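# Lay the towel flat on the table beside the basket

## Task

Get the towel lying flat in a single layer on the table. It must stay at least one finger-width inside the table edge, at least two finger-widths from the basket rim, and more than a hand-width from either arm's column. The basket must end upright with its entire base on the table, no more than three finger-widths from its starting spot, and turned about the same way as before. Finish with both grippers released and moved away. Nothing may count as done if it only stays in place because the robot is holding it.

## Robot and tools

Robot: two arms, left_arm and right_arm, each with six revolute joints and a parallel gripper. Joint order everywhere (rows, result lists) is waist (joint1), shoulder (joint2), elbow (joint3), wrist pitch (joint4), wrist yaw (joint5), wrist roll (joint6), then the gripper opening.

Frame: one scene frame shared by both arms. Origin on the table top midway between the arms, +z up, +x out over the table, left_arm on the +y side. The names left and right do not refer to image sides. Arm bases (root link poses): left_arm at (-0.017, +0.301, 0) m, quat_wxyz (+0.997, 0, 0, +0.077); right_arm at (-0.019, -0.348, 0) m, quat_wxyz (+0.998, 0, 0, -0.061). Fingers point along the gripper's +z and open and close along its y axis. The reported end_effector_position is the point between the pads, about 1 cm short of the fingertips. It can be somewhat off, more so at long reach.

Row format (used by execute_actions and move): one flat list of 14 numbers, each in [-1, 1], covering both arms even if only one moves. Order: left_arm's 6 joint values and its opening, then right_arm's 6 and its opening. An optional 12 extra numbers (0 to 1) set per-joint stiffness scales, left's 6 then right's 6; these persist until changed.
- Joint values are scaled offsets, not angles. 1.0 equals 1.202 rad for waist, 1.258 shoulder, 1.238 elbow, 2.073 wrist pitch, 2.022 for wrist yaw and for wrist roll.
- Opening is absolute: +1 fully open, -1 closed.

Joint ranges (rad): waist -2.618 to 3.054, shoulder 0.000 to 3.142, elbow 0.000 to 3.142, wrist pitch -1.571 to 1.571, wrist yaw -1.571 to 1.571, wrist roll -2.094 to 2.094. Real ends may differ by up to 0.036 rad. Asking for more than 0.036 rad beyond an end gets the action refused for both arms. If the first action of a call fails this check, or any action is malformed, nothing in the call runs. Past a real end a joint stops there and the result may say "joint sent to its limit"; no such line does not prove more room exists.

execute_actions(actions): a list of actions run in order. Each action is a table of at most 15 rows; each row lasts one 1/30 s step, and a short table repeats its final row to fill 15 steps (0.5 s). Offsets in every row are relative to the joint angles at the start of that action, not to the previous row; for a call's first action, that means the last reported angles. An empty list just returns state and images.

move(target, speed, blocking): target is one row as above, offsets taken from the Joint positions of the latest result that shows them. All joints follow paths that finish together, so the hand traces a curve. Paths take 0.5 to 10 s; speed (0.01 to 2 rad/s, default 0.5) caps the joint with the longest travel. Paths ignore obstacles and the other arm. Finger openings are sent at once. With blocking=false you get a result after 0.5 s while motion continues; use wait(0) to check, and call wait or stop before sending anything else. The extra "move:" line reports the ending (done, off_target, moving, held, fault), limits=held or limits=none, and each arm's joint farthest from target. After limits=held the arm may suddenly move fast.

wait(seconds): 0 to 10; arms keep their last command; returns early if a running move ends. stop(): brakes a running move; needs room, more at speed; fingers keep moving. zoom_image(camera, region): camera is cam_high, cam_left_wrist or cam_right_wrist; region [x0, y0, x1, y1] in pixels of that 504x504 image, origin top-left, at most 504 by 504. read_manual(section): licence texts only, no motion. finished_scene(scene): pass the number of the scene being ended; irreversible; the result tells whether the task succeeded.

Results: each gripper's position (m) and quat_wxyz in the scene frame; Joint positions and Joint velocities per arm (rad, rad/s, then pad gap in m, 0.094 when fully open); Joint targets (what the joints are being driven to now); grip_measured on the command scale; joint torques (offset, scaled and noisy); camera images and any changed calibration. "joint command not followed" means a clearance check altered some joint targets. FAULT, MOTOR HOT (from 75 °C) and OVER-TEMPERATURE FAULT lines warn of heat stops: 90 °C halts an arm for 10 s, 100 °C makes it drop.

Motion limits: each step a joint's target stays within a lead of its measured angle (0.202 waist, 0.258 shoulder, 0.238 elbow, 0.573 wrist pitch, 0.522 wrist yaw and roll), and targets are scaled back if they would move the gripper more than 70 mm at once, so large offsets need several actions; re-command unfinished motion. Friction can leave a joint about 0.031 rad short, and smaller commands may do nothing.

Gripping: command an opening about 0.03 below grip_measured for a firm hold, less below for a light one. Readings can be off by about 1 mm. Pads give roughly 50 to 62 N, less on thin items. Held parts may be briefly tugged.

Avoid: knocking the towel or basket off the table, tipping or dragging the basket, dropping things, fast impacts, pressing far past contact, and letting the arms hit or press on each other. Release and retract before finishing.

Each tool is called after "Call:" as a command line: name --argument value for each argument, lists and objects as JSON in quotes; but a table of rows of numbers goes row by row, as --pt "numbers of a row", without its own name.

## Session

Call:
execute_actions --actions '[]'

Scene clock: 0.00 s.
left_arm: end_effector_position=(+0.2395, -0.0992, +0.1936) grip_measured=+1.000 end_effector_quat_wxyz=(+0.413, +0.041, +0.886, -0.206) | right_arm: end_effector_position=(+0.0909, -0.4899, +0.2786) grip_measured=+1.000 end_effector_quat_wxyz=(+0.318, +0.211, +0.897, -0.222)
Joint names: [waist, shoulder, elbow, wrist pitch, wrist yaw, wrist roll]
Joint positions: left_arm=[-1.341  1.693  1.319 -0.359 -0.539 -0.851  0.094] | right_arm=[-0.944  0.694  1.187 -1.279 -0.16  -0.537  0.094]
Joint velocities: left_arm=[ 0.002  0.032  0.002 -0.051 -0.037  0.081  0.   ] | right_arm=[ 0.007  0.002 -0.002 -0.037 -0.022 -0.051  0.   ]
Joint torques (N m, as the arm reports them, + toward a larger angle): no reading
Joint targets: left_arm=[-1.341 1.693 1.319 -0.359 -0.539 -0.851] | right_arm=[-0.944 0.694 1.187 -1.279 -0.160 -0.537]
Joint stiffness scale: left_arm=[1. 1. 1. 1. 1. 1.] | right_arm=[1. 1. 1. 1. 1. 1.]

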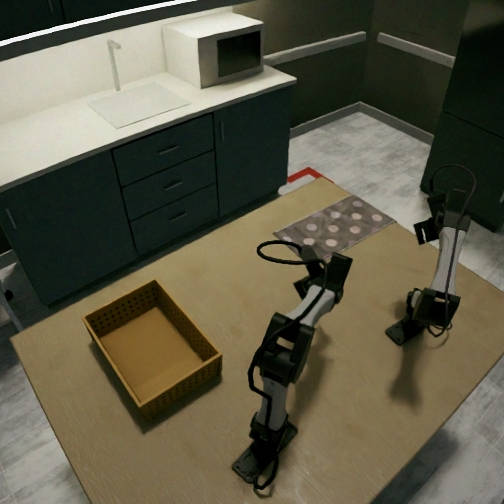

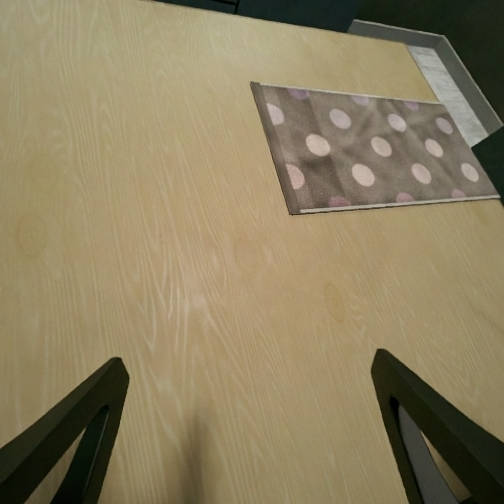

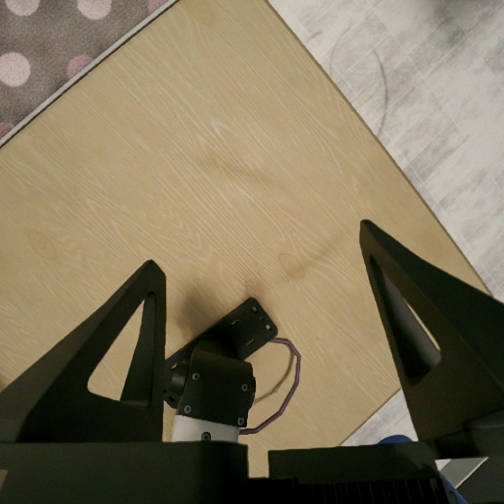

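Call:
zoom_image --camera "cam_high" --region '[240, 150, 440, 290]'

Call:
zoom_image --camera "cam_left_wrist" --region '[230, 40, 504, 240]'

Region (240, 150, 440, 290) of cam_high's 504x504 image, scaled by 2.520, with more detail than that image has; it fills the top 353 rows of this view, and the rest is white.

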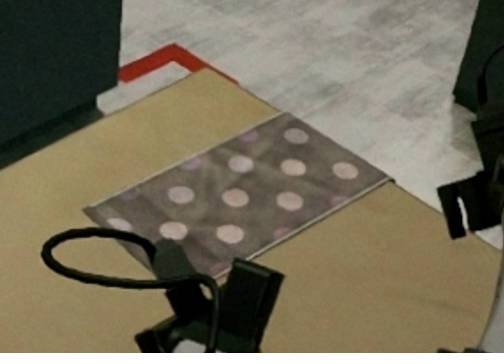

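Region (230, 40, 504, 240) of cam_left_wrist's 504x504 image, scaled by 1.839, with more detail than that image has; it fills the top 368 rows of this view, and the rest is white.

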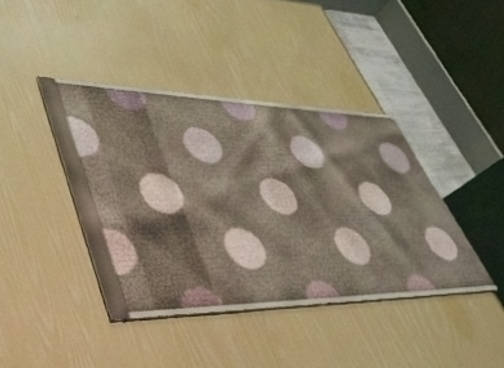

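Call:
move --target '[0.866,-0.551,-0.258,-0.213,0.267,0.421,1, 0.97,0.795,0.493,0.301,0.079,0.266,-0.1]' --speed 1.0

Call:
move --target '[0,0,0,0,0,0,1, 0,0.435,0,0,0,0,-0.1]' --speed 0.8

Scene clock: 2.93 s.
left_arm: end_effector_position=(+0.2770, +0.2562, +0.2246) grip_measured=+1.000 end_effector_quat_wxyz=(+0.379, +0.067, +0.922, -0.027) | right_arm: end_effector_position=(+0.4752, -0.2948, +0.3217) grip_measured=-0.097 end_effector_quat_wxyz=(+0.476, -0.052, +0.878, +0.027)
Joint names: [waist, shoulder, elbow, wrist pitch, wrist yaw, wrist roll]
Joint positions: left_arm=[-0.308  1.011  1.019 -0.799 -0.007 -0.006  0.094] | right_arm=[ 0.227  1.691  1.775 -0.661 -0.009 -0.01   0.042]
Joint velocities: left_arm=[ 0.002 -0.017  0.007  0.066 -0.007 -0.095  0.   ] | right_arm=[-0.017 -0.002 -0.002  0.051 -0.022 -0.022 -0.   ]
Joint torques (N m, as the arm reports them, + toward a larger angle): left_arm=[ 0.62 -3.73  6.55  1.94  0.05  0.07] | right_arm=[ -0.62 -10.53   9.44   1.87   0.19   0.13]
Joint targets: left_arm=[-0.300 1.000 0.999 -0.801 0.001 0.001] | right_arm=[0.222 1.695 1.797 -0.655 -0.000 0.001]
Joint stiffness scale: left_arm=[1. 1. 1. 1. 1. 1.] | right_arm=[1. 1. 1. 1. 1. 1.]
move: off_target (right_arm); limits=none; left_arm: farthest joint: the elbow, 0.020 radians from its target (0.319 radians at the start); right_arm: farthest joint: the elbow, 0.022 radians from its target (0.611 radians at the start)
camera_calibration (this result's frames):
cam_left_wrist: T_world_to_cam=[[-0.185365, -0.982145, -0.0321244, 0.310593], [-0.961978, 0.188038, -0.19809, 0.30913], [0.200593, -0.00581588, -0.979657, 0.264881], [0, 0, 0, 1]] pos_world=[0.301816, 0.24846, 0.330706]
cam_right_wrist: T_world_to_cam=[[-0.0311681, -0.981712, -0.187804, -0.216895], [-0.996041, 0.0461565, -0.0759706, 0.516277], [0.0832496, 0.184693, -0.979264, 0.445324], [0, 0, 0, 1]] pos_world=[0.4704, -0.319006, 0.434578]

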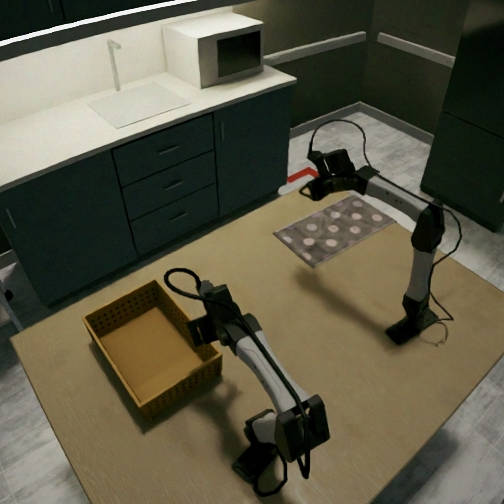

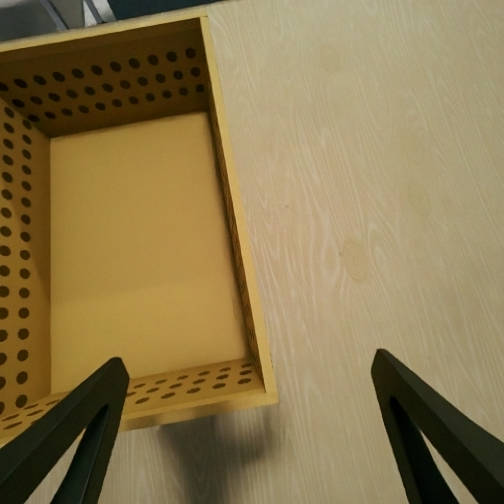

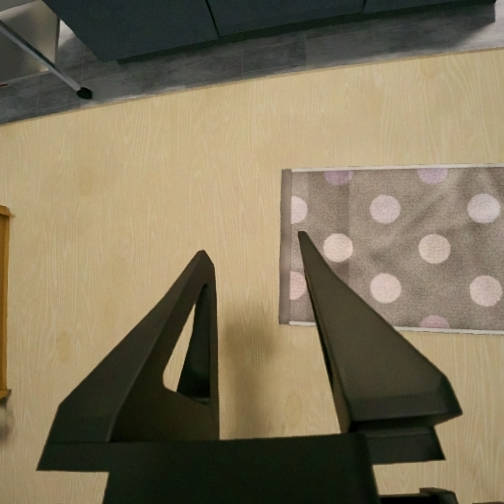

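Scene clock: 4.10 s.
left_arm: end_effector_position=(+0.2770, +0.2562, +0.2246) grip_measured=+1.000 end_effector_quat_wxyz=(+0.379, +0.067, +0.922, -0.027) | right_arm: end_effector_position=(+0.5148, -0.2906, +0.0424) grip_measured=-0.097 end_effector_quat_wxyz=(+0.222, -0.057, +0.973, +0.015)
Joint names: [waist, shoulder, elbow, wrist pitch, wrist yaw, wrist roll]
Joint positions: left_arm=[-0.308  1.011  1.019 -0.799 -0.007 -0.006  0.094] | right_arm=[ 0.227  2.241  1.775 -0.656 -0.009 -0.01   0.042]
Joint velocities: left_arm=[ 0.002 -0.007 -0.002 -0.022 -0.095  0.066  0.   ] | right_arm=[-0.007 -0.007 -0.022  0.007 -0.007  0.037 -0.001]
Joint torques (N m, as the arm reports them, + toward a larger angle): left_arm=[ 0.05 -2.7   7.96  1.94  0.01  0.01] | right_arm=[ -0.25 -16.36   7.2    1.11   0.11   0.  ]
Joint targets: left_arm=[-0.308 1.011 1.019 -0.799 -0.007 -0.006] | right_arm=[0.227 2.238 1.775 -0.661 -0.009 -0.010]
Joint stiffness scale: left_arm=[1. 1. 1. 1. 1. 1.] | right_arm=[1. 1. 1. 1. 1. 1.]
move: done; limits=none; left_arm: farthest joint: the waist, 0.000 radians from its target (0.000 radians at the start); right_arm: farthest joint: the wrist pitch, 0.005 radians from its target (0.000 radians at the start)
camera_calibration (this result's frames):
cam_left_wrist: T_world_to_cam=[[-0.185365, -0.982145, -0.0321244, 0.310593], [-0.961978, 0.188038, -0.19809, 0.30913], [0.200593, -0.00581588, -0.979657, 0.264881], [0, 0, 0, 1]] pos_world=[0.301816, 0.24846, 0.330706]
cam_right_wrist: T_world_to_cam=[[-0.10867, -0.989867, -0.0914027, -0.230594], [-0.893468, 0.0569497, 0.445502, 0.462509], [-0.435783, 0.130078, -0.890603, 0.415274], [0, 0, 0, 1]] pos_world=[0.569147, -0.308615, 0.142718]

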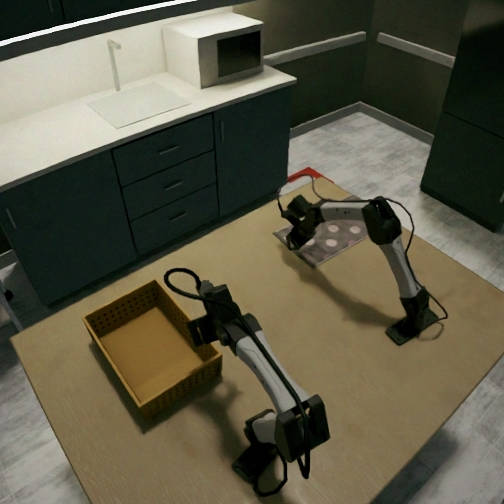

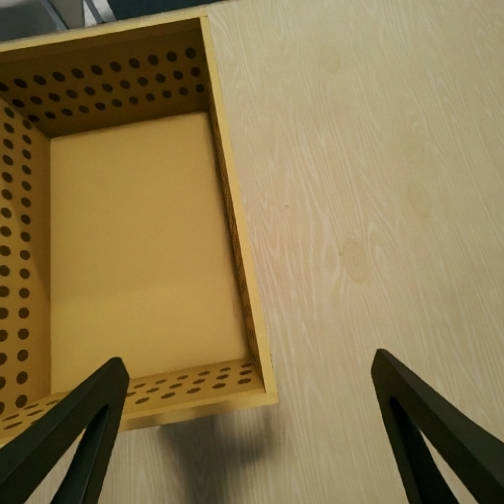

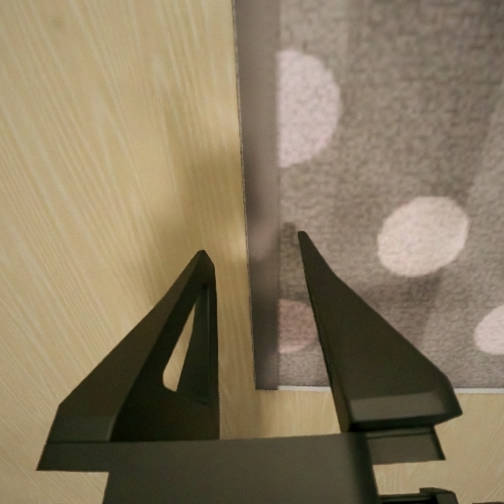

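Call:
move --target '[0,0,0,0,0,0,1, -0.06,0.02,0,0,0,0,-0.3]' --speed 0.3

Call:
move --target '[0,0,0,0,0,0,1, 0,0.04,0,0,0,0,-0.3]' --speed 0.15

Scene clock: 5.07 s.
left_arm: end_effector_position=(+0.2770, +0.2562, +0.2246) grip_measured=+1.000 end_effector_quat_wxyz=(+0.379, +0.067, +0.922, -0.027) | right_arm: end_effector_position=(+0.5176, -0.3288, +0.0424) grip_measured=-0.298 end_effector_quat_wxyz=(+0.223, -0.022, +0.975, +0.007)
Joint names: [waist, shoulder, elbow, wrist pitch, wrist yaw, wrist roll]
Joint positions: left_arm=[-0.308  1.011  1.019 -0.799 -0.007 -0.006  0.094] | right_arm=[ 0.155  2.241  1.775 -0.656 -0.009 -0.01   0.033]
Joint velocities: left_arm=[ 0.002  0.007 -0.007 -0.051  0.007 -0.007  0.   ] | right_arm=[-0.007  0.022  0.007 -0.066 -0.051 -0.037 -0.   ]
Joint torques (N m, as the arm reports them, + toward a larger angle): left_arm=[ 0.13 -2.67  7.99  1.95  0.   -0.01] | right_arm=[ -0.23 -13.93   7.31   1.14   0.11   0.  ]
Joint targets: left_arm=[-0.308 1.011 1.019 -0.799 -0.007 -0.006] | right_arm=[0.155 2.266 1.775 -0.656 -0.009 -0.010]
Joint stiffness scale: left_arm=[1. 1. 1. 1. 1. 1.] | right_arm=[1. 1. 1. 1. 1. 1.]
move: off_target (right_arm); limits=none; left_arm: farthest joint: the waist, 0.000 radians from its target (0.000 radians at the start); right_arm: farthest joint: the shoulder, 0.025 radians from its target (0.025 radians at the start)
camera_calibration (this result's frames):
cam_left_wrist: T_world_to_cam=[[-0.185365, -0.982145, -0.0321244, 0.310593], [-0.961978, 0.188038, -0.19809, 0.30913], [0.200593, -0.00581588, -0.979657, 0.264881], [0, 0, 0, 1]] pos_world=[0.301816, 0.24846, 0.330706]
cam_right_wrist: T_world_to_cam=[[-0.178946, -0.979604, -0.0914027, -0.228329], [-0.887136, 0.120487, 0.445502, 0.484762], [-0.425403, 0.160808, -0.890603, 0.426173], [0, 0, 0, 1]] pos_world=[0.570486, -0.350611, 0.142718]

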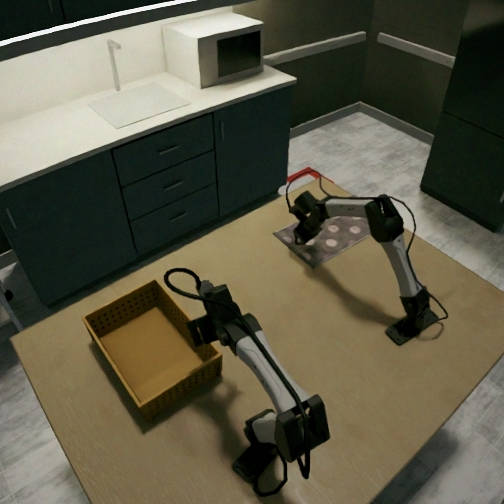

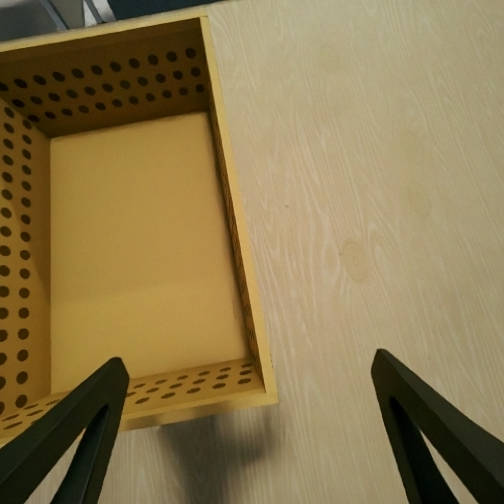

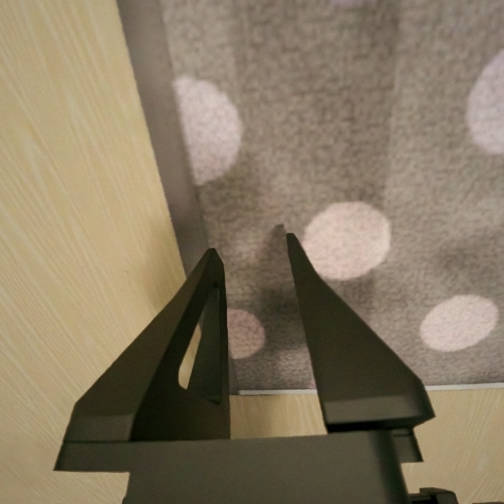

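Scene clock: 5.90 s.
left_arm: end_effector_position=(+0.2770, +0.2562, +0.2246) grip_measured=+1.000 end_effector_quat_wxyz=(+0.379, +0.067, +0.922, -0.027) | right_arm: end_effector_position=(+0.5159, -0.3288, +0.0275) grip_measured=-0.298 end_effector_quat_wxyz=(+0.210, -0.022, +0.978, +0.007)
Joint names: [waist, shoulder, elbow, wrist pitch, wrist yaw, wrist roll]
Joint positions: left_arm=[-0.308  1.011  1.019 -0.799 -0.007 -0.006  0.094] | right_arm=[ 0.155  2.27   1.775 -0.653 -0.009 -0.01   0.033]
Joint velocities: left_arm=[-0.002 -0.022 -0.002 -0.051  0.037  0.007  0.   ] | right_arm=[-0.017  0.007 -0.002 -0.022 -0.022 -0.007 -0.001]
Joint torques (N m, as the arm reports them, + toward a larger angle): left_arm=[ 0.08 -2.75  8.02  1.92 -0.01 -0.02] | right_arm=[ -0.19 -14.45   7.26   1.07   0.1    0.01]
Joint targets: left_arm=[-0.308 1.011 1.019 -0.799 -0.007 -0.006] | right_arm=[0.155 2.291 1.775 -0.655 -0.009 -0.010]
Joint stiffness scale: left_arm=[1. 1. 1. 1. 1. 1.] | right_arm=[1. 1. 1. 1. 1. 1.]
move: off_target (right_arm); limits=none; left_arm: farthest joint: the waist, 0.000 radians from its target (0.000 radians at the start); right_arm: farthest joint: the shoulder, 0.021 radians from its target (0.050 radians at the start)
camera_calibration (this result's frames):
cam_left_wrist: T_world_to_cam=[[-0.185365, -0.982145, -0.0321244, 0.310593], [-0.961978, 0.188038, -0.19809, 0.30913], [0.200593, -0.00581588, -0.979657, 0.264881], [0, 0, 0, 1]] pos_world=[0.301816, 0.24846, 0.330706]
cam_right_wrist: T_world_to_cam=[[-0.18131, -0.979683, -0.0857188, -0.229014], [-0.874933, 0.120896, 0.468909, 0.483072], [-0.449019, 0.160016, -0.879077, 0.423814], [0, 0, 0, 1]] pos_world=[0.571434, -0.35058, 0.126418]

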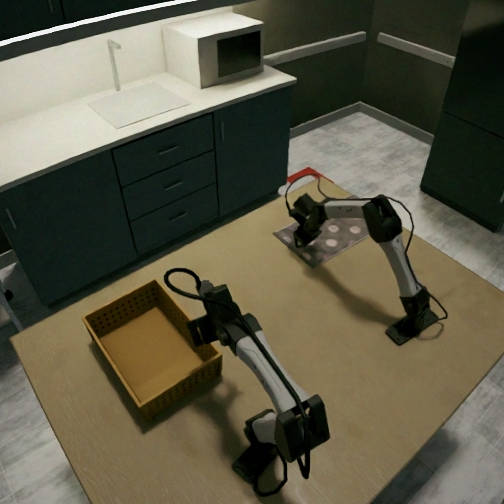

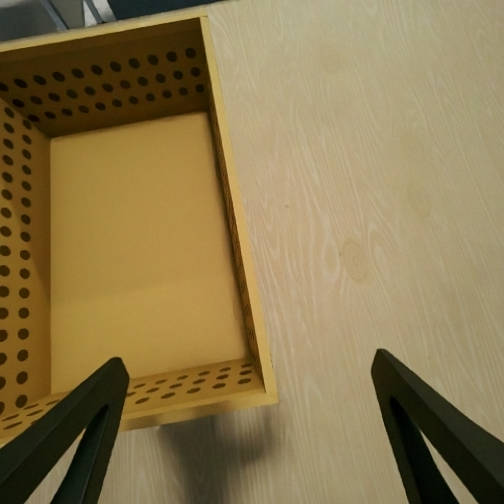

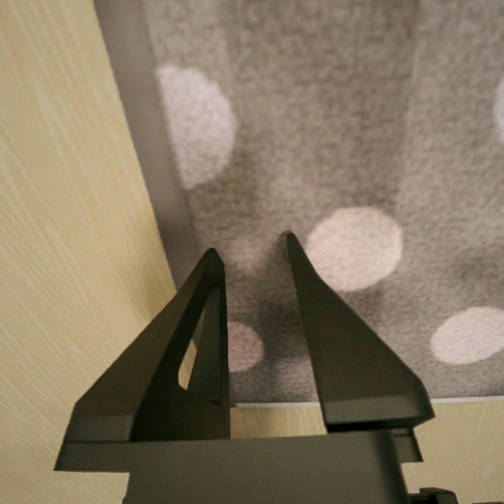

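Call:
move --target '[0,0,0,0,0,0,1, 0,0.05,0,0,0,0,-0.3]' --speed 0.15

Call:
move --target '[0,0,0,0,0,0,1, 0,0.02,0,0,0,0,-1]' --speed 0.15

Call:
move --target '[0,0,0,0,0,0,1, 0,-0.07,0,0,0,0,-1]' --speed 0.15

Scene clock: 6.73 s.
left_arm: end_effector_position=(+0.2770, +0.2562, +0.2246) grip_measured=+1.000 end_effector_quat_wxyz=(+0.379, +0.067, +0.922, -0.027) | right_arm: end_effector_position=(+0.5161, -0.3288, +0.0262) grip_measured=-0.298 end_effector_quat_wxyz=(+0.209, -0.022, +0.978, +0.007)
Joint names: [waist, shoulder, elbow, wrist pitch, wrist yaw, wrist roll]
Joint positions: left_arm=[-0.308  1.011  1.019 -0.799 -0.007 -0.006  0.094] | right_arm=[ 0.155  2.273  1.775 -0.651 -0.009 -0.01   0.033]
Joint velocities: left_arm=[-0.027 -0.002 -0.012 -0.022 -0.037 -0.037  0.   ] | right_arm=[ 0.002 -0.022 -0.017 -0.007  0.022 -0.051 -0.   ]
Joint torques (N m, as the arm reports them, + toward a larger angle): left_arm=[ 0.02 -2.73  7.94  1.93 -0.01  0.  ] | right_arm=[ -0.24 -11.21   7.22   1.08   0.1    0.01]
Joint targets: left_arm=[-0.308 1.011 1.019 -0.799 -0.007 -0.006] | right_arm=[0.155 2.334 1.775 -0.653 -0.009 -0.010]
Joint stiffness scale: left_arm=[1. 1. 1. 1. 1. 1.] | right_arm=[1. 1. 1. 1. 1. 1.]
move: off_target (right_arm); limits=none; left_arm: farthest joint: the waist, 0.000 radians from its target (0.000 radians at the start); right_arm: farthest joint: the shoulder, 0.059 radians from its target (0.063 radians at the start)
camera_calibration (this result's frames):
cam_left_wrist: T_world_to_cam=[[-0.185365, -0.982145, -0.0321244, 0.310593], [-0.961978, 0.188038, -0.19809, 0.30913], [0.200593, -0.00581588, -0.979657, 0.264881], [0, 0, 0, 1]] pos_world=[0.301816, 0.24846, 0.330706]
cam_right_wrist: T_world_to_cam=[[-0.181375, -0.979685, -0.0855555, -0.229047], [-0.874576, 0.120908, 0.469573, 0.483719], [-0.449689, 0.159994, -0.878739, 0.423075], [0, 0, 0, 1]] pos_world=[0.571758, -0.350569, 0.125035]

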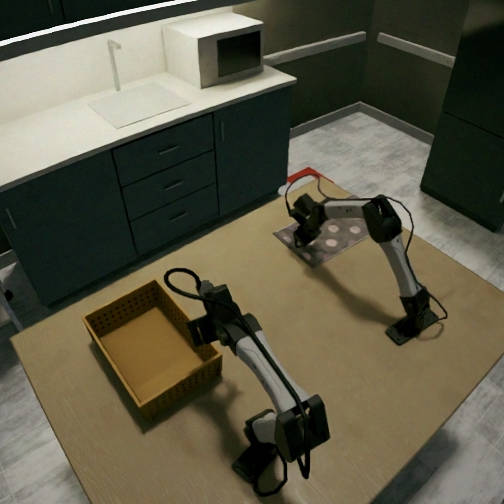

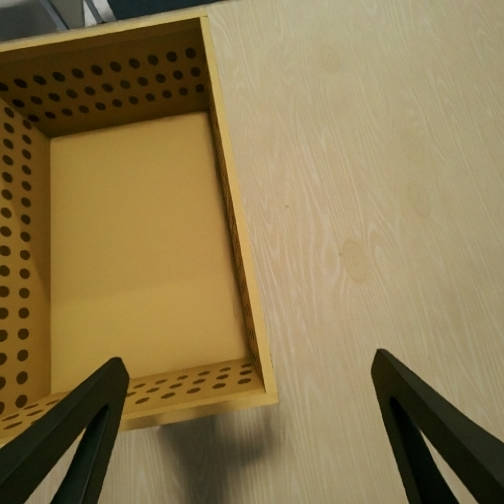

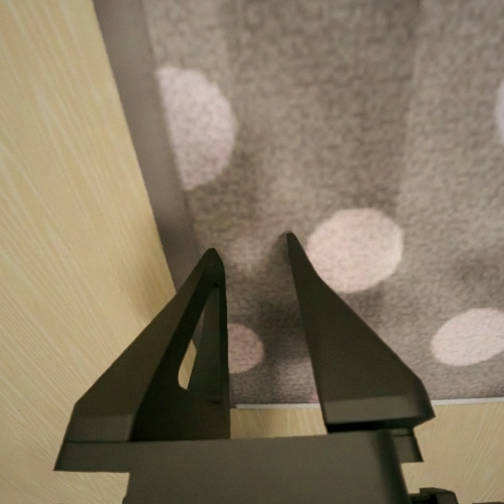

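Scene clock: 7.43 s.
left_arm: end_effector_position=(+0.2770, +0.2562, +0.2246) grip_measured=+1.000 end_effector_quat_wxyz=(+0.379, +0.067, +0.922, -0.027) | right_arm: end_effector_position=(+0.5171, -0.3288, +0.0276) grip_measured=-0.984 end_effector_quat_wxyz=(+0.212, -0.022, +0.977, +0.007)
Joint names: [waist, shoulder, elbow, wrist pitch, wrist yaw, wrist roll]
Joint positions: left_arm=[-0.308  1.011  1.019 -0.799 -0.007 -0.006  0.094] | right_arm=[ 0.155  2.271  1.775 -0.647 -0.009 -0.01   0.001]
Joint velocities: left_arm=[ 0.007 -0.002 -0.002  0.037 -0.081 -0.007  0.   ] | right_arm=[-0.002  0.002  0.002  0.022  0.051 -0.081  0.002]
Joint torques (N m, as the arm reports them, + toward a larger angle): left_arm=[ 0.03 -2.79  8.02  1.95  0.01  0.01] | right_arm=[ -0.23 -13.98   7.23   1.07   0.09   0.01]
Joint targets: left_arm=[-0.308 1.011 1.019 -0.799 -0.007 -0.006] | right_arm=[0.155 2.298 1.775 -0.650 -0.009 -0.010]
Joint stiffness scale: left_arm=[1. 1. 1. 1. 1. 1.] | right_arm=[1. 1. 1. 1. 1. 1.]
move: off_target (right_arm); limits=none; left_arm: farthest joint: the waist, 0.000 radians from its target (0.000 radians at the start); right_arm: farthest joint: the shoulder, 0.027 radians from its target (0.025 radians at the start)
camera_calibration (this result's frames):
cam_left_wrist: T_world_to_cam=[[-0.185365, -0.982145, -0.0321244, 0.310593], [-0.961978, 0.188038, -0.19809, 0.30913], [0.200593, -0.00581588, -0.979657, 0.264881], [0, 0, 0, 1]] pos_world=[0.301816, 0.24846, 0.330706]
cam_right_wrist: T_world_to_cam=[[-0.180883, -0.979669, -0.0867792, -0.228927], [-0.877247, 0.120819, 0.464587, 0.485453], [-0.444657, 0.160162, -0.881265, 0.422254], [0, 0, 0, 1]] pos_world=[0.572211, -0.350554, 0.126717]

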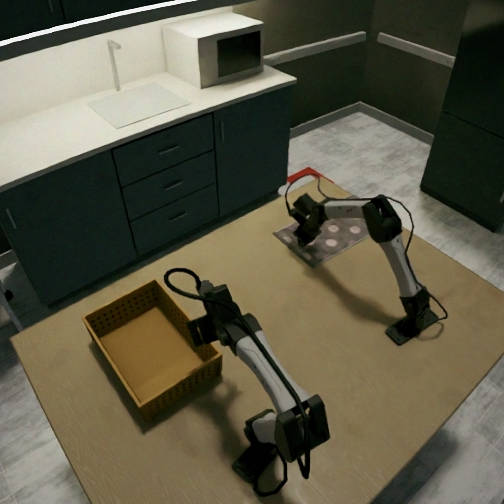

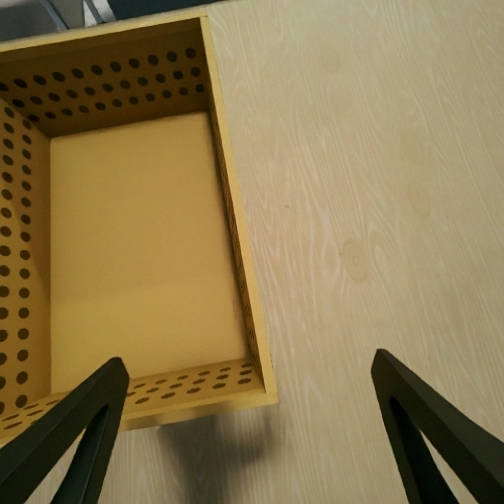

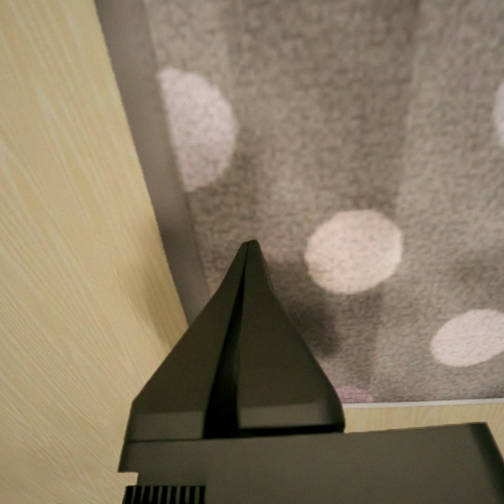

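Scene clock: 8.37 s.
left_arm: end_effector_position=(+0.2770, +0.2562, +0.2246) grip_measured=+1.000 end_effector_quat_wxyz=(+0.379, +0.067, +0.922, -0.027) | right_arm: end_effector_position=(+0.5224, -0.3286, +0.0694) grip_measured=-0.985 end_effector_quat_wxyz=(+0.251, -0.022, +0.968, +0.008)
Joint names: [waist, shoulder, elbow, wrist pitch, wrist yaw, wrist roll]
Joint positions: left_arm=[-0.308  1.011  1.019 -0.799 -0.007 -0.006  0.094] | right_arm=[ 0.155  2.191  1.775 -0.646 -0.009 -0.01   0.001]
Joint velocities: left_arm=[-0.007  0.007 -0.007  0.066 -0.022 -0.081  0.   ] | right_arm=[ 0.002 -0.002 -0.002 -0.037  0.022 -0.007  0.   ]
Joint torques (N m, as the arm reports them, + toward a larger angle): left_arm=[ 0.07 -2.7   8.04  1.95  0.01  0.  ] | right_arm=[ -0.24 -16.4    7.46   1.23   0.1    0.  ]
Joint targets: left_arm=[-0.308 1.011 1.019 -0.799 -0.007 -0.006] | right_arm=[0.155 2.184 1.775 -0.647 -0.009 -0.010]
Joint stiffness scale: left_arm=[1. 1. 1. 1. 1. 1.] | right_arm=[1. 1. 1. 1. 1. 1.]
move: done; limits=none; left_arm: farthest joint: the waist, 0.000 radians from its target (0.000 radians at the start); right_arm: farthest joint: the shoulder, 0.008 radians from its target (0.089 radians at the start)
camera_calibration (this result's frames):
cam_left_wrist: T_world_to_cam=[[-0.185365, -0.982145, -0.0321244, 0.310593], [-0.961978, 0.188038, -0.19809, 0.30913], [0.200593, -0.00581588, -0.979657, 0.264881], [0, 0, 0, 1]] pos_world=[0.301816, 0.24846, 0.330706]
cam_right_wrist: T_world_to_cam=[[-0.173178, -0.979411, -0.103751, -0.226924], [-0.911906, 0.119657, 0.392567, 0.493389], [-0.37207, 0.162595, -0.913853, 0.426585], [0, 0, 0, 1]] pos_world=[0.569346, -0.35065, 0.172604]

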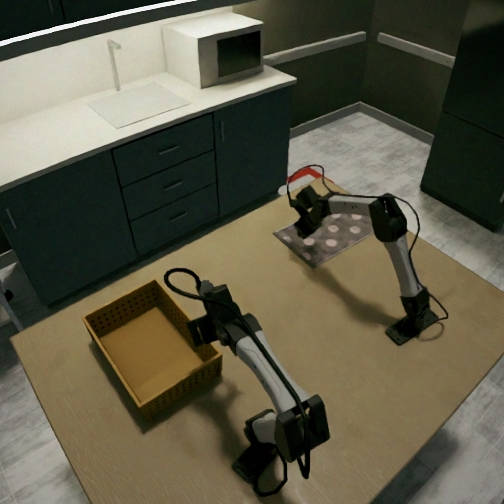

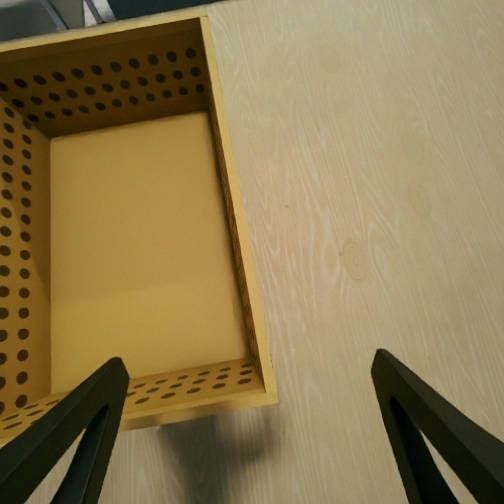

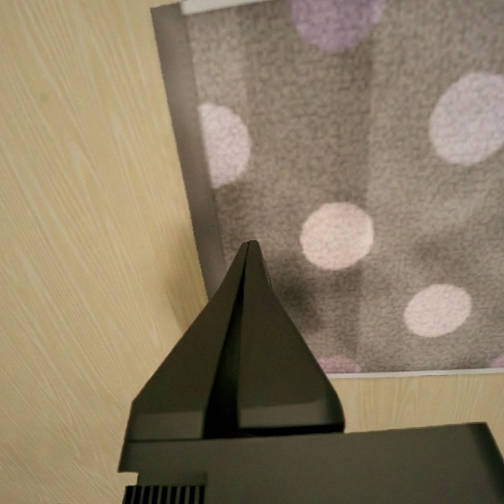

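Call:
execute_actions --actions '[[[0,0,0,0,0,0,1, 0,0.03,0,0,0,0,-0.3]],[[0,0,0,0,0,0,1, 0,0.05,0,0,0,0,-0.3]],[[0,0,0,0,0,0,1, 0,0.1,0,0,0,0,-0.3]],[[0,0,0,0,0,0,1, 0,0.1,0,0,0,0,-0.5],[0,0,0,0,0,0,1, 0,0.1,0,0,0,0,-0.5],[0,0,0,0,0,0,1, 0,0.1,0,0,0,0,-0.5],[0,0,0,0,0,0,1, 0,0.1,0,0,0,0,-0.6],[0,0,0,0,0,0,1, 0,0.1,0,0,0,0,-0.6],[0,0,0,0,0,0,1, 0,0.1,0,0,0,0,-0.7],[0,0,0,0,0,0,1, 0,0.1,0,0,0,0,-0.7],[0,0,0,0,0,0,1, 0,0.1,0,0,0,0,-0.8],[0,0,0,0,0,0,1, 0,0.1,0,0,0,0,-0.8],[0,0,0,0,0,0,1, 0,0.1,0,0,0,0,-0.9],[0,0,0,0,0,0,1, 0,0.1,0,0,0,0,-0.9],[0,0,0,0,0,0,1, 0,0.1,0,0,0,0,-1]],[[0,0,0,0,0,0,1, 0,0.1,0,0,0,0,-1]]]'

Scene clock: 11.07 s.
left_arm: end_effector_position=(+0.2770, +0.2562, +0.2246) grip_measured=+1.000 end_effector_quat_wxyz=(+0.379, +0.067, +0.922, -0.027) | right_arm: end_effector_position=(+0.5514, -0.3273, +0.0252) grip_measured=-0.969 end_effector_quat_wxyz=(+0.263, -0.022, +0.965, +0.009)
Joint names: [waist, shoulder, elbow, wrist pitch, wrist yaw, wrist roll]
Joint positions: left_arm=[-0.308  1.011  1.019 -0.799 -0.007 -0.006  0.094] | right_arm=[ 0.155  2.334  1.825 -0.53  -0.011 -0.01   0.001]
Joint velocities: left_arm=[ 0.017 -0.002 -0.022 -0.007 -0.022 -0.037  0.   ] | right_arm=[ 0.027 -0.022  0.012  0.007 -0.022 -0.051  0.001]
Joint torques (N m, as the arm reports them, + toward a larger angle): left_arm=[ 0.05 -2.74  7.98  1.95  0.    0.  ] | right_arm=[-0.25 -7.73  6.18  1.01  0.09  0.  ]
Joint targets: left_arm=[-0.308 1.011 1.019 -0.799 -0.007 -0.006] | right_arm=[0.155 2.443 1.808 -0.559 -0.011 -0.010]
Joint stiffness scale: left_arm=[1. 1. 1. 1. 1. 1.] | right_arm=[1. 1. 1. 1. 1. 1.]
camera_calibration (this result's frames):
cam_left_wrist: T_world_to_cam=[[-0.185365, -0.982145, -0.0321244, 0.310593], [-0.961978, 0.188038, -0.19809, 0.30913], [0.200593, -0.00581588, -0.979657, 0.264881], [0, 0, 0, 1]] pos_world=[0.301816, 0.24846, 0.330706]
cam_right_wrist: T_world_to_cam=[[-0.169727, -0.979311, -0.110191, -0.226922], [-0.921026, 0.117854, 0.371244, 0.541956], [-0.350577, 0.164498, -0.921974, 0.385794], [0, 0, 0, 1]] pos_world=[0.595892, -0.349561, 0.12949]

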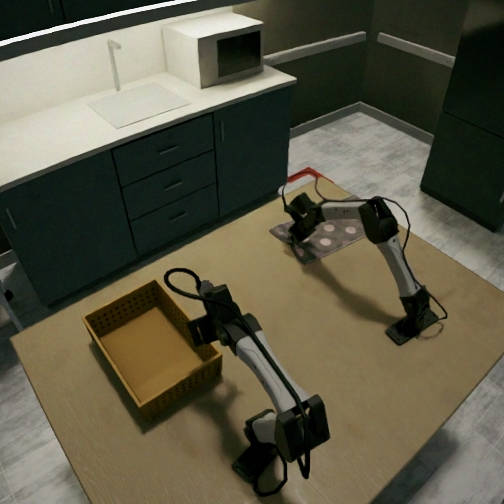

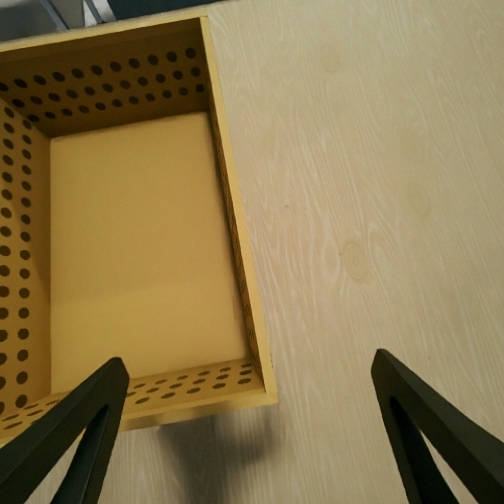

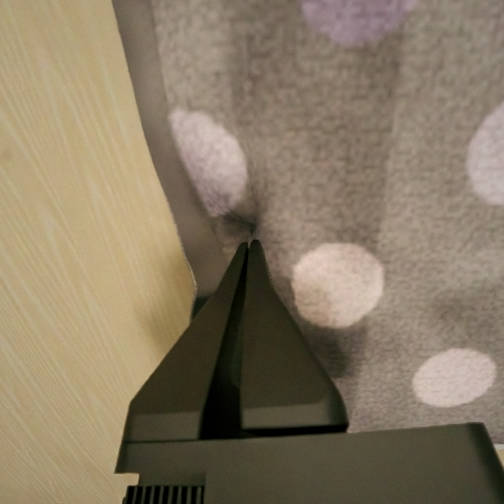

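Call:
move --target '[0,0,0,0,0,0,1, 0,-0.1,-0.04,-0.05,0,0,-1]' --speed 0.2

Call:
zoom_image --camera "cam_high" --region '[240, 150, 440, 290]'

Scene clock: 12.43 s.
left_arm: end_effector_position=(+0.2770, +0.2562, +0.2246) grip_measured=+1.000 end_effector_quat_wxyz=(+0.379, +0.067, +0.922, -0.027) | right_arm: end_effector_position=(+0.5358, -0.3278, +0.0705) grip_measured=-0.969 end_effector_quat_wxyz=(+0.269, -0.022, +0.963, +0.009)
Joint names: [waist, shoulder, elbow, wrist pitch, wrist yaw, wrist roll]
Joint positions: left_arm=[-0.308  1.011  1.019 -0.799 -0.007 -0.006  0.094] | right_arm=[ 0.155  2.217  1.804 -0.614 -0.011 -0.01   0.001]
Joint velocities: left_arm=[-0.002  0.017  0.007  0.066  0.022 -0.051  0.   ] | right_arm=[-0.012 -0.002 -0.012  0.022 -0.037  0.007  0.001]
Joint torques (N m, as the arm reports them, + toward a larger angle): left_arm=[ 0.04 -2.68  7.96  1.95  0.02 -0.02] | right_arm=[ -0.25 -16.8    5.46   1.12   0.09   0.  ]
Joint targets: left_arm=[-0.308 1.011 1.019 -0.799 -0.007 -0.006] | right_arm=[0.155 2.209 1.776 -0.633 -0.011 -0.010]
Joint stiffness scale: left_arm=[1. 1. 1. 1. 1. 1.] | right_arm=[1. 1. 1. 1. 1. 1.]
move: off_target (right_arm); limits=none; left_arm: farthest joint: the waist, 0.000 radians from its target (0.000 radians at the start); right_arm: farthest joint: the elbow, 0.029 radians from its target (0.050 radians at the start)
camera_calibration (this result's frames):
cam_left_wrist: T_world_to_cam=[[-0.185365, -0.982145, -0.0321244, 0.310593], [-0.961978, 0.188038, -0.19809, 0.30913], [0.200593, -0.00581588, -0.979657, 0.264881], [0, 0, 0, 1]] pos_world=[0.301816, 0.24846, 0.330706]
cam_right_wrist: T_world_to_cam=[[-0.168368, -0.979266, -0.112653, -0.225646], [-0.925487, 0.117704, 0.360028, 0.513965], [-0.339303, 0.164876, -0.926115, 0.416461], [0, 0, 0, 1]] pos_world=[0.578983, -0.350128, 0.17523]

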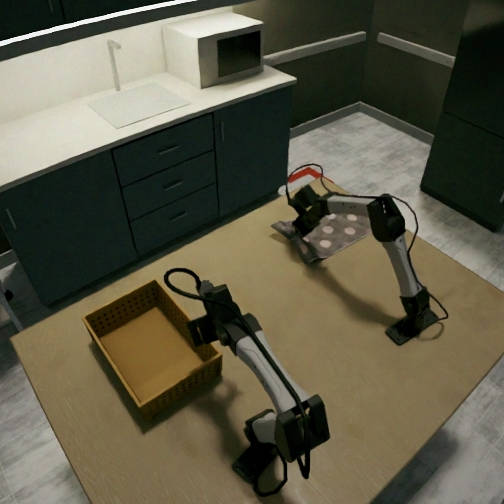

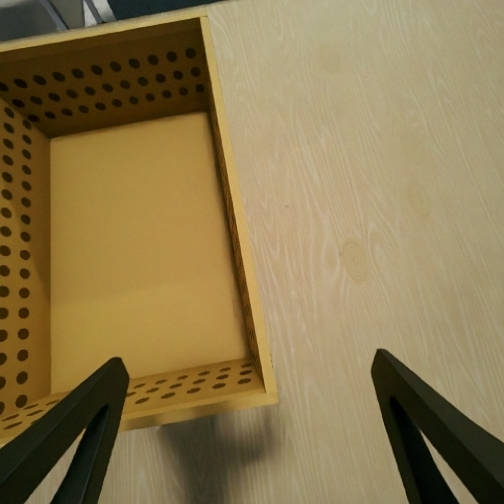

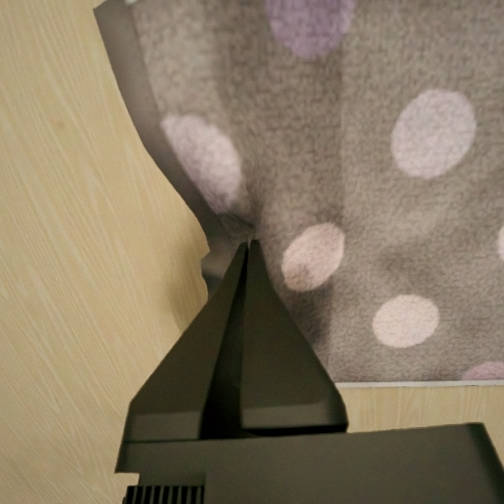

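Region (240, 150, 440, 290) of cam_high's 504x504 image, scaled by 2.520, with more detail than that image has; it fills the top 353 rows of this view, and the rest is white.

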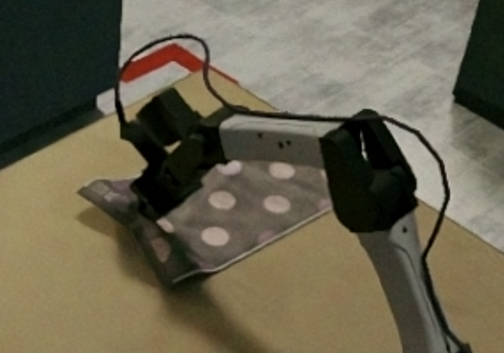

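Call:
move --target '[0,0,0,0,0,0,1, 0.37,0,0,0,0,0.19,-1]' --speed 0.3

Call:
zoom_image --camera "cam_high" --region '[200, 150, 440, 330]'

Scene clock: 14.70 s.
left_arm: end_effector_position=(+0.2770, +0.2562, +0.2246) grip_measured=+1.000 end_effector_quat_wxyz=(+0.379, +0.067, +0.922, -0.027) | right_arm: end_effector_position=(+0.4726, -0.0906, +0.0705) grip_measured=-0.969 end_effector_quat_wxyz=(+0.243, -0.057, +0.961, +0.115)
Joint names: [waist, shoulder, elbow, wrist pitch, wrist yaw, wrist roll]
Joint positions: left_arm=[-0.308  1.011  1.019 -0.799 -0.007 -0.006  0.094] | right_arm=[ 0.602  2.217  1.804 -0.614 -0.011  0.364  0.001]
Joint velocities: left_arm=[-0.007  0.012 -0.017  0.037 -0.037 -0.022  0.   ] | right_arm=[-0.012 -0.012 -0.012  0.022  0.081 -0.037 -0.   ]
Joint torques (N m, as the arm reports them, + toward a larger angle): left_arm=[ 0.   -2.76  7.93  1.94  0.    0.  ] | right_arm=[ -0.42 -16.09   7.5    1.28   0.1    0.11]
Joint targets: left_arm=[-0.308 1.011 1.019 -0.799 -0.007 -0.006] | right_arm=[0.600 2.217 1.804 -0.613 -0.012 0.375]
Joint stiffness scale: left_arm=[1. 1. 1. 1. 1. 1.] | right_arm=[1. 1. 1. 1. 1. 1.]
move: done; limits=none; left_arm: farthest joint: the waist, 0.000 radians from its target (0.000 radians at the start); right_arm: farthest joint: the wrist roll, 0.011 radians from its target (0.384 radians at the start)
camera_calibration (this result's frames):
cam_left_wrist: T_world_to_cam=[[-0.185365, -0.982145, -0.0321244, 0.310593], [-0.961978, 0.188038, -0.19809, 0.30913], [0.200593, -0.00581588, -0.979657, 0.264881], [0, 0, 0, 1]] pos_world=[0.301816, 0.24846, 0.330706]
cam_right_wrist: T_world_to_cam=[[-0.0568666, -0.956451, -0.286298, -0.0423435], [-0.908032, -0.0696577, 0.413069, 0.398642], [-0.415023, 0.283458, -0.864527, 0.398112], [0, 0, 0, 1]] pos_world=[0.524798, -0.125579, 0.167389]

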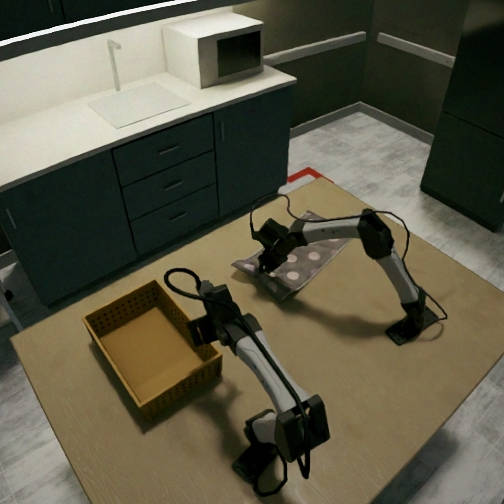

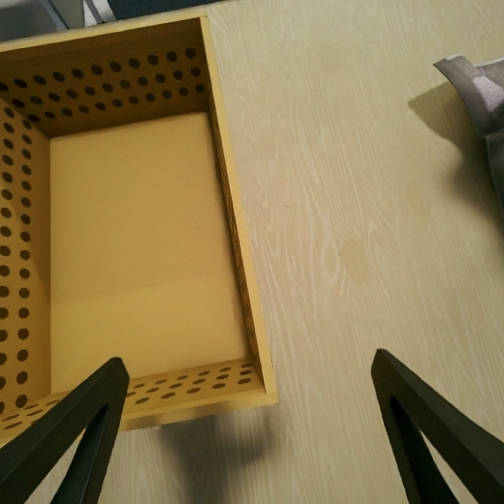

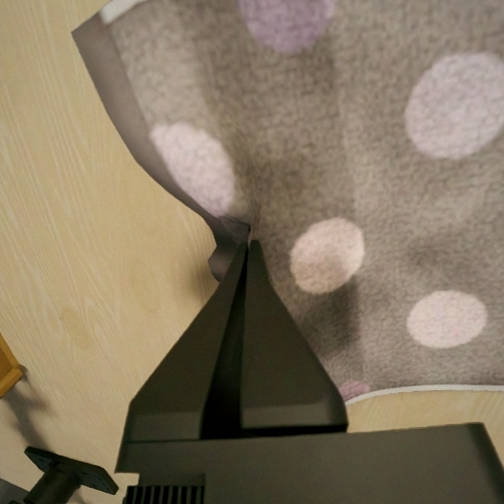

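Region (200, 150, 440, 330) of cam_high's 504x504 image, scaled by 2.100, with more detail than that image has; it fills the top 378 rows of this view, and the rest is white.

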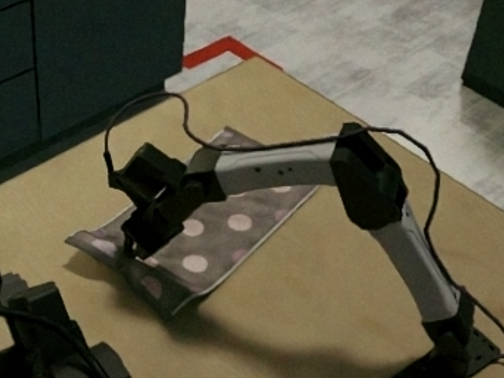

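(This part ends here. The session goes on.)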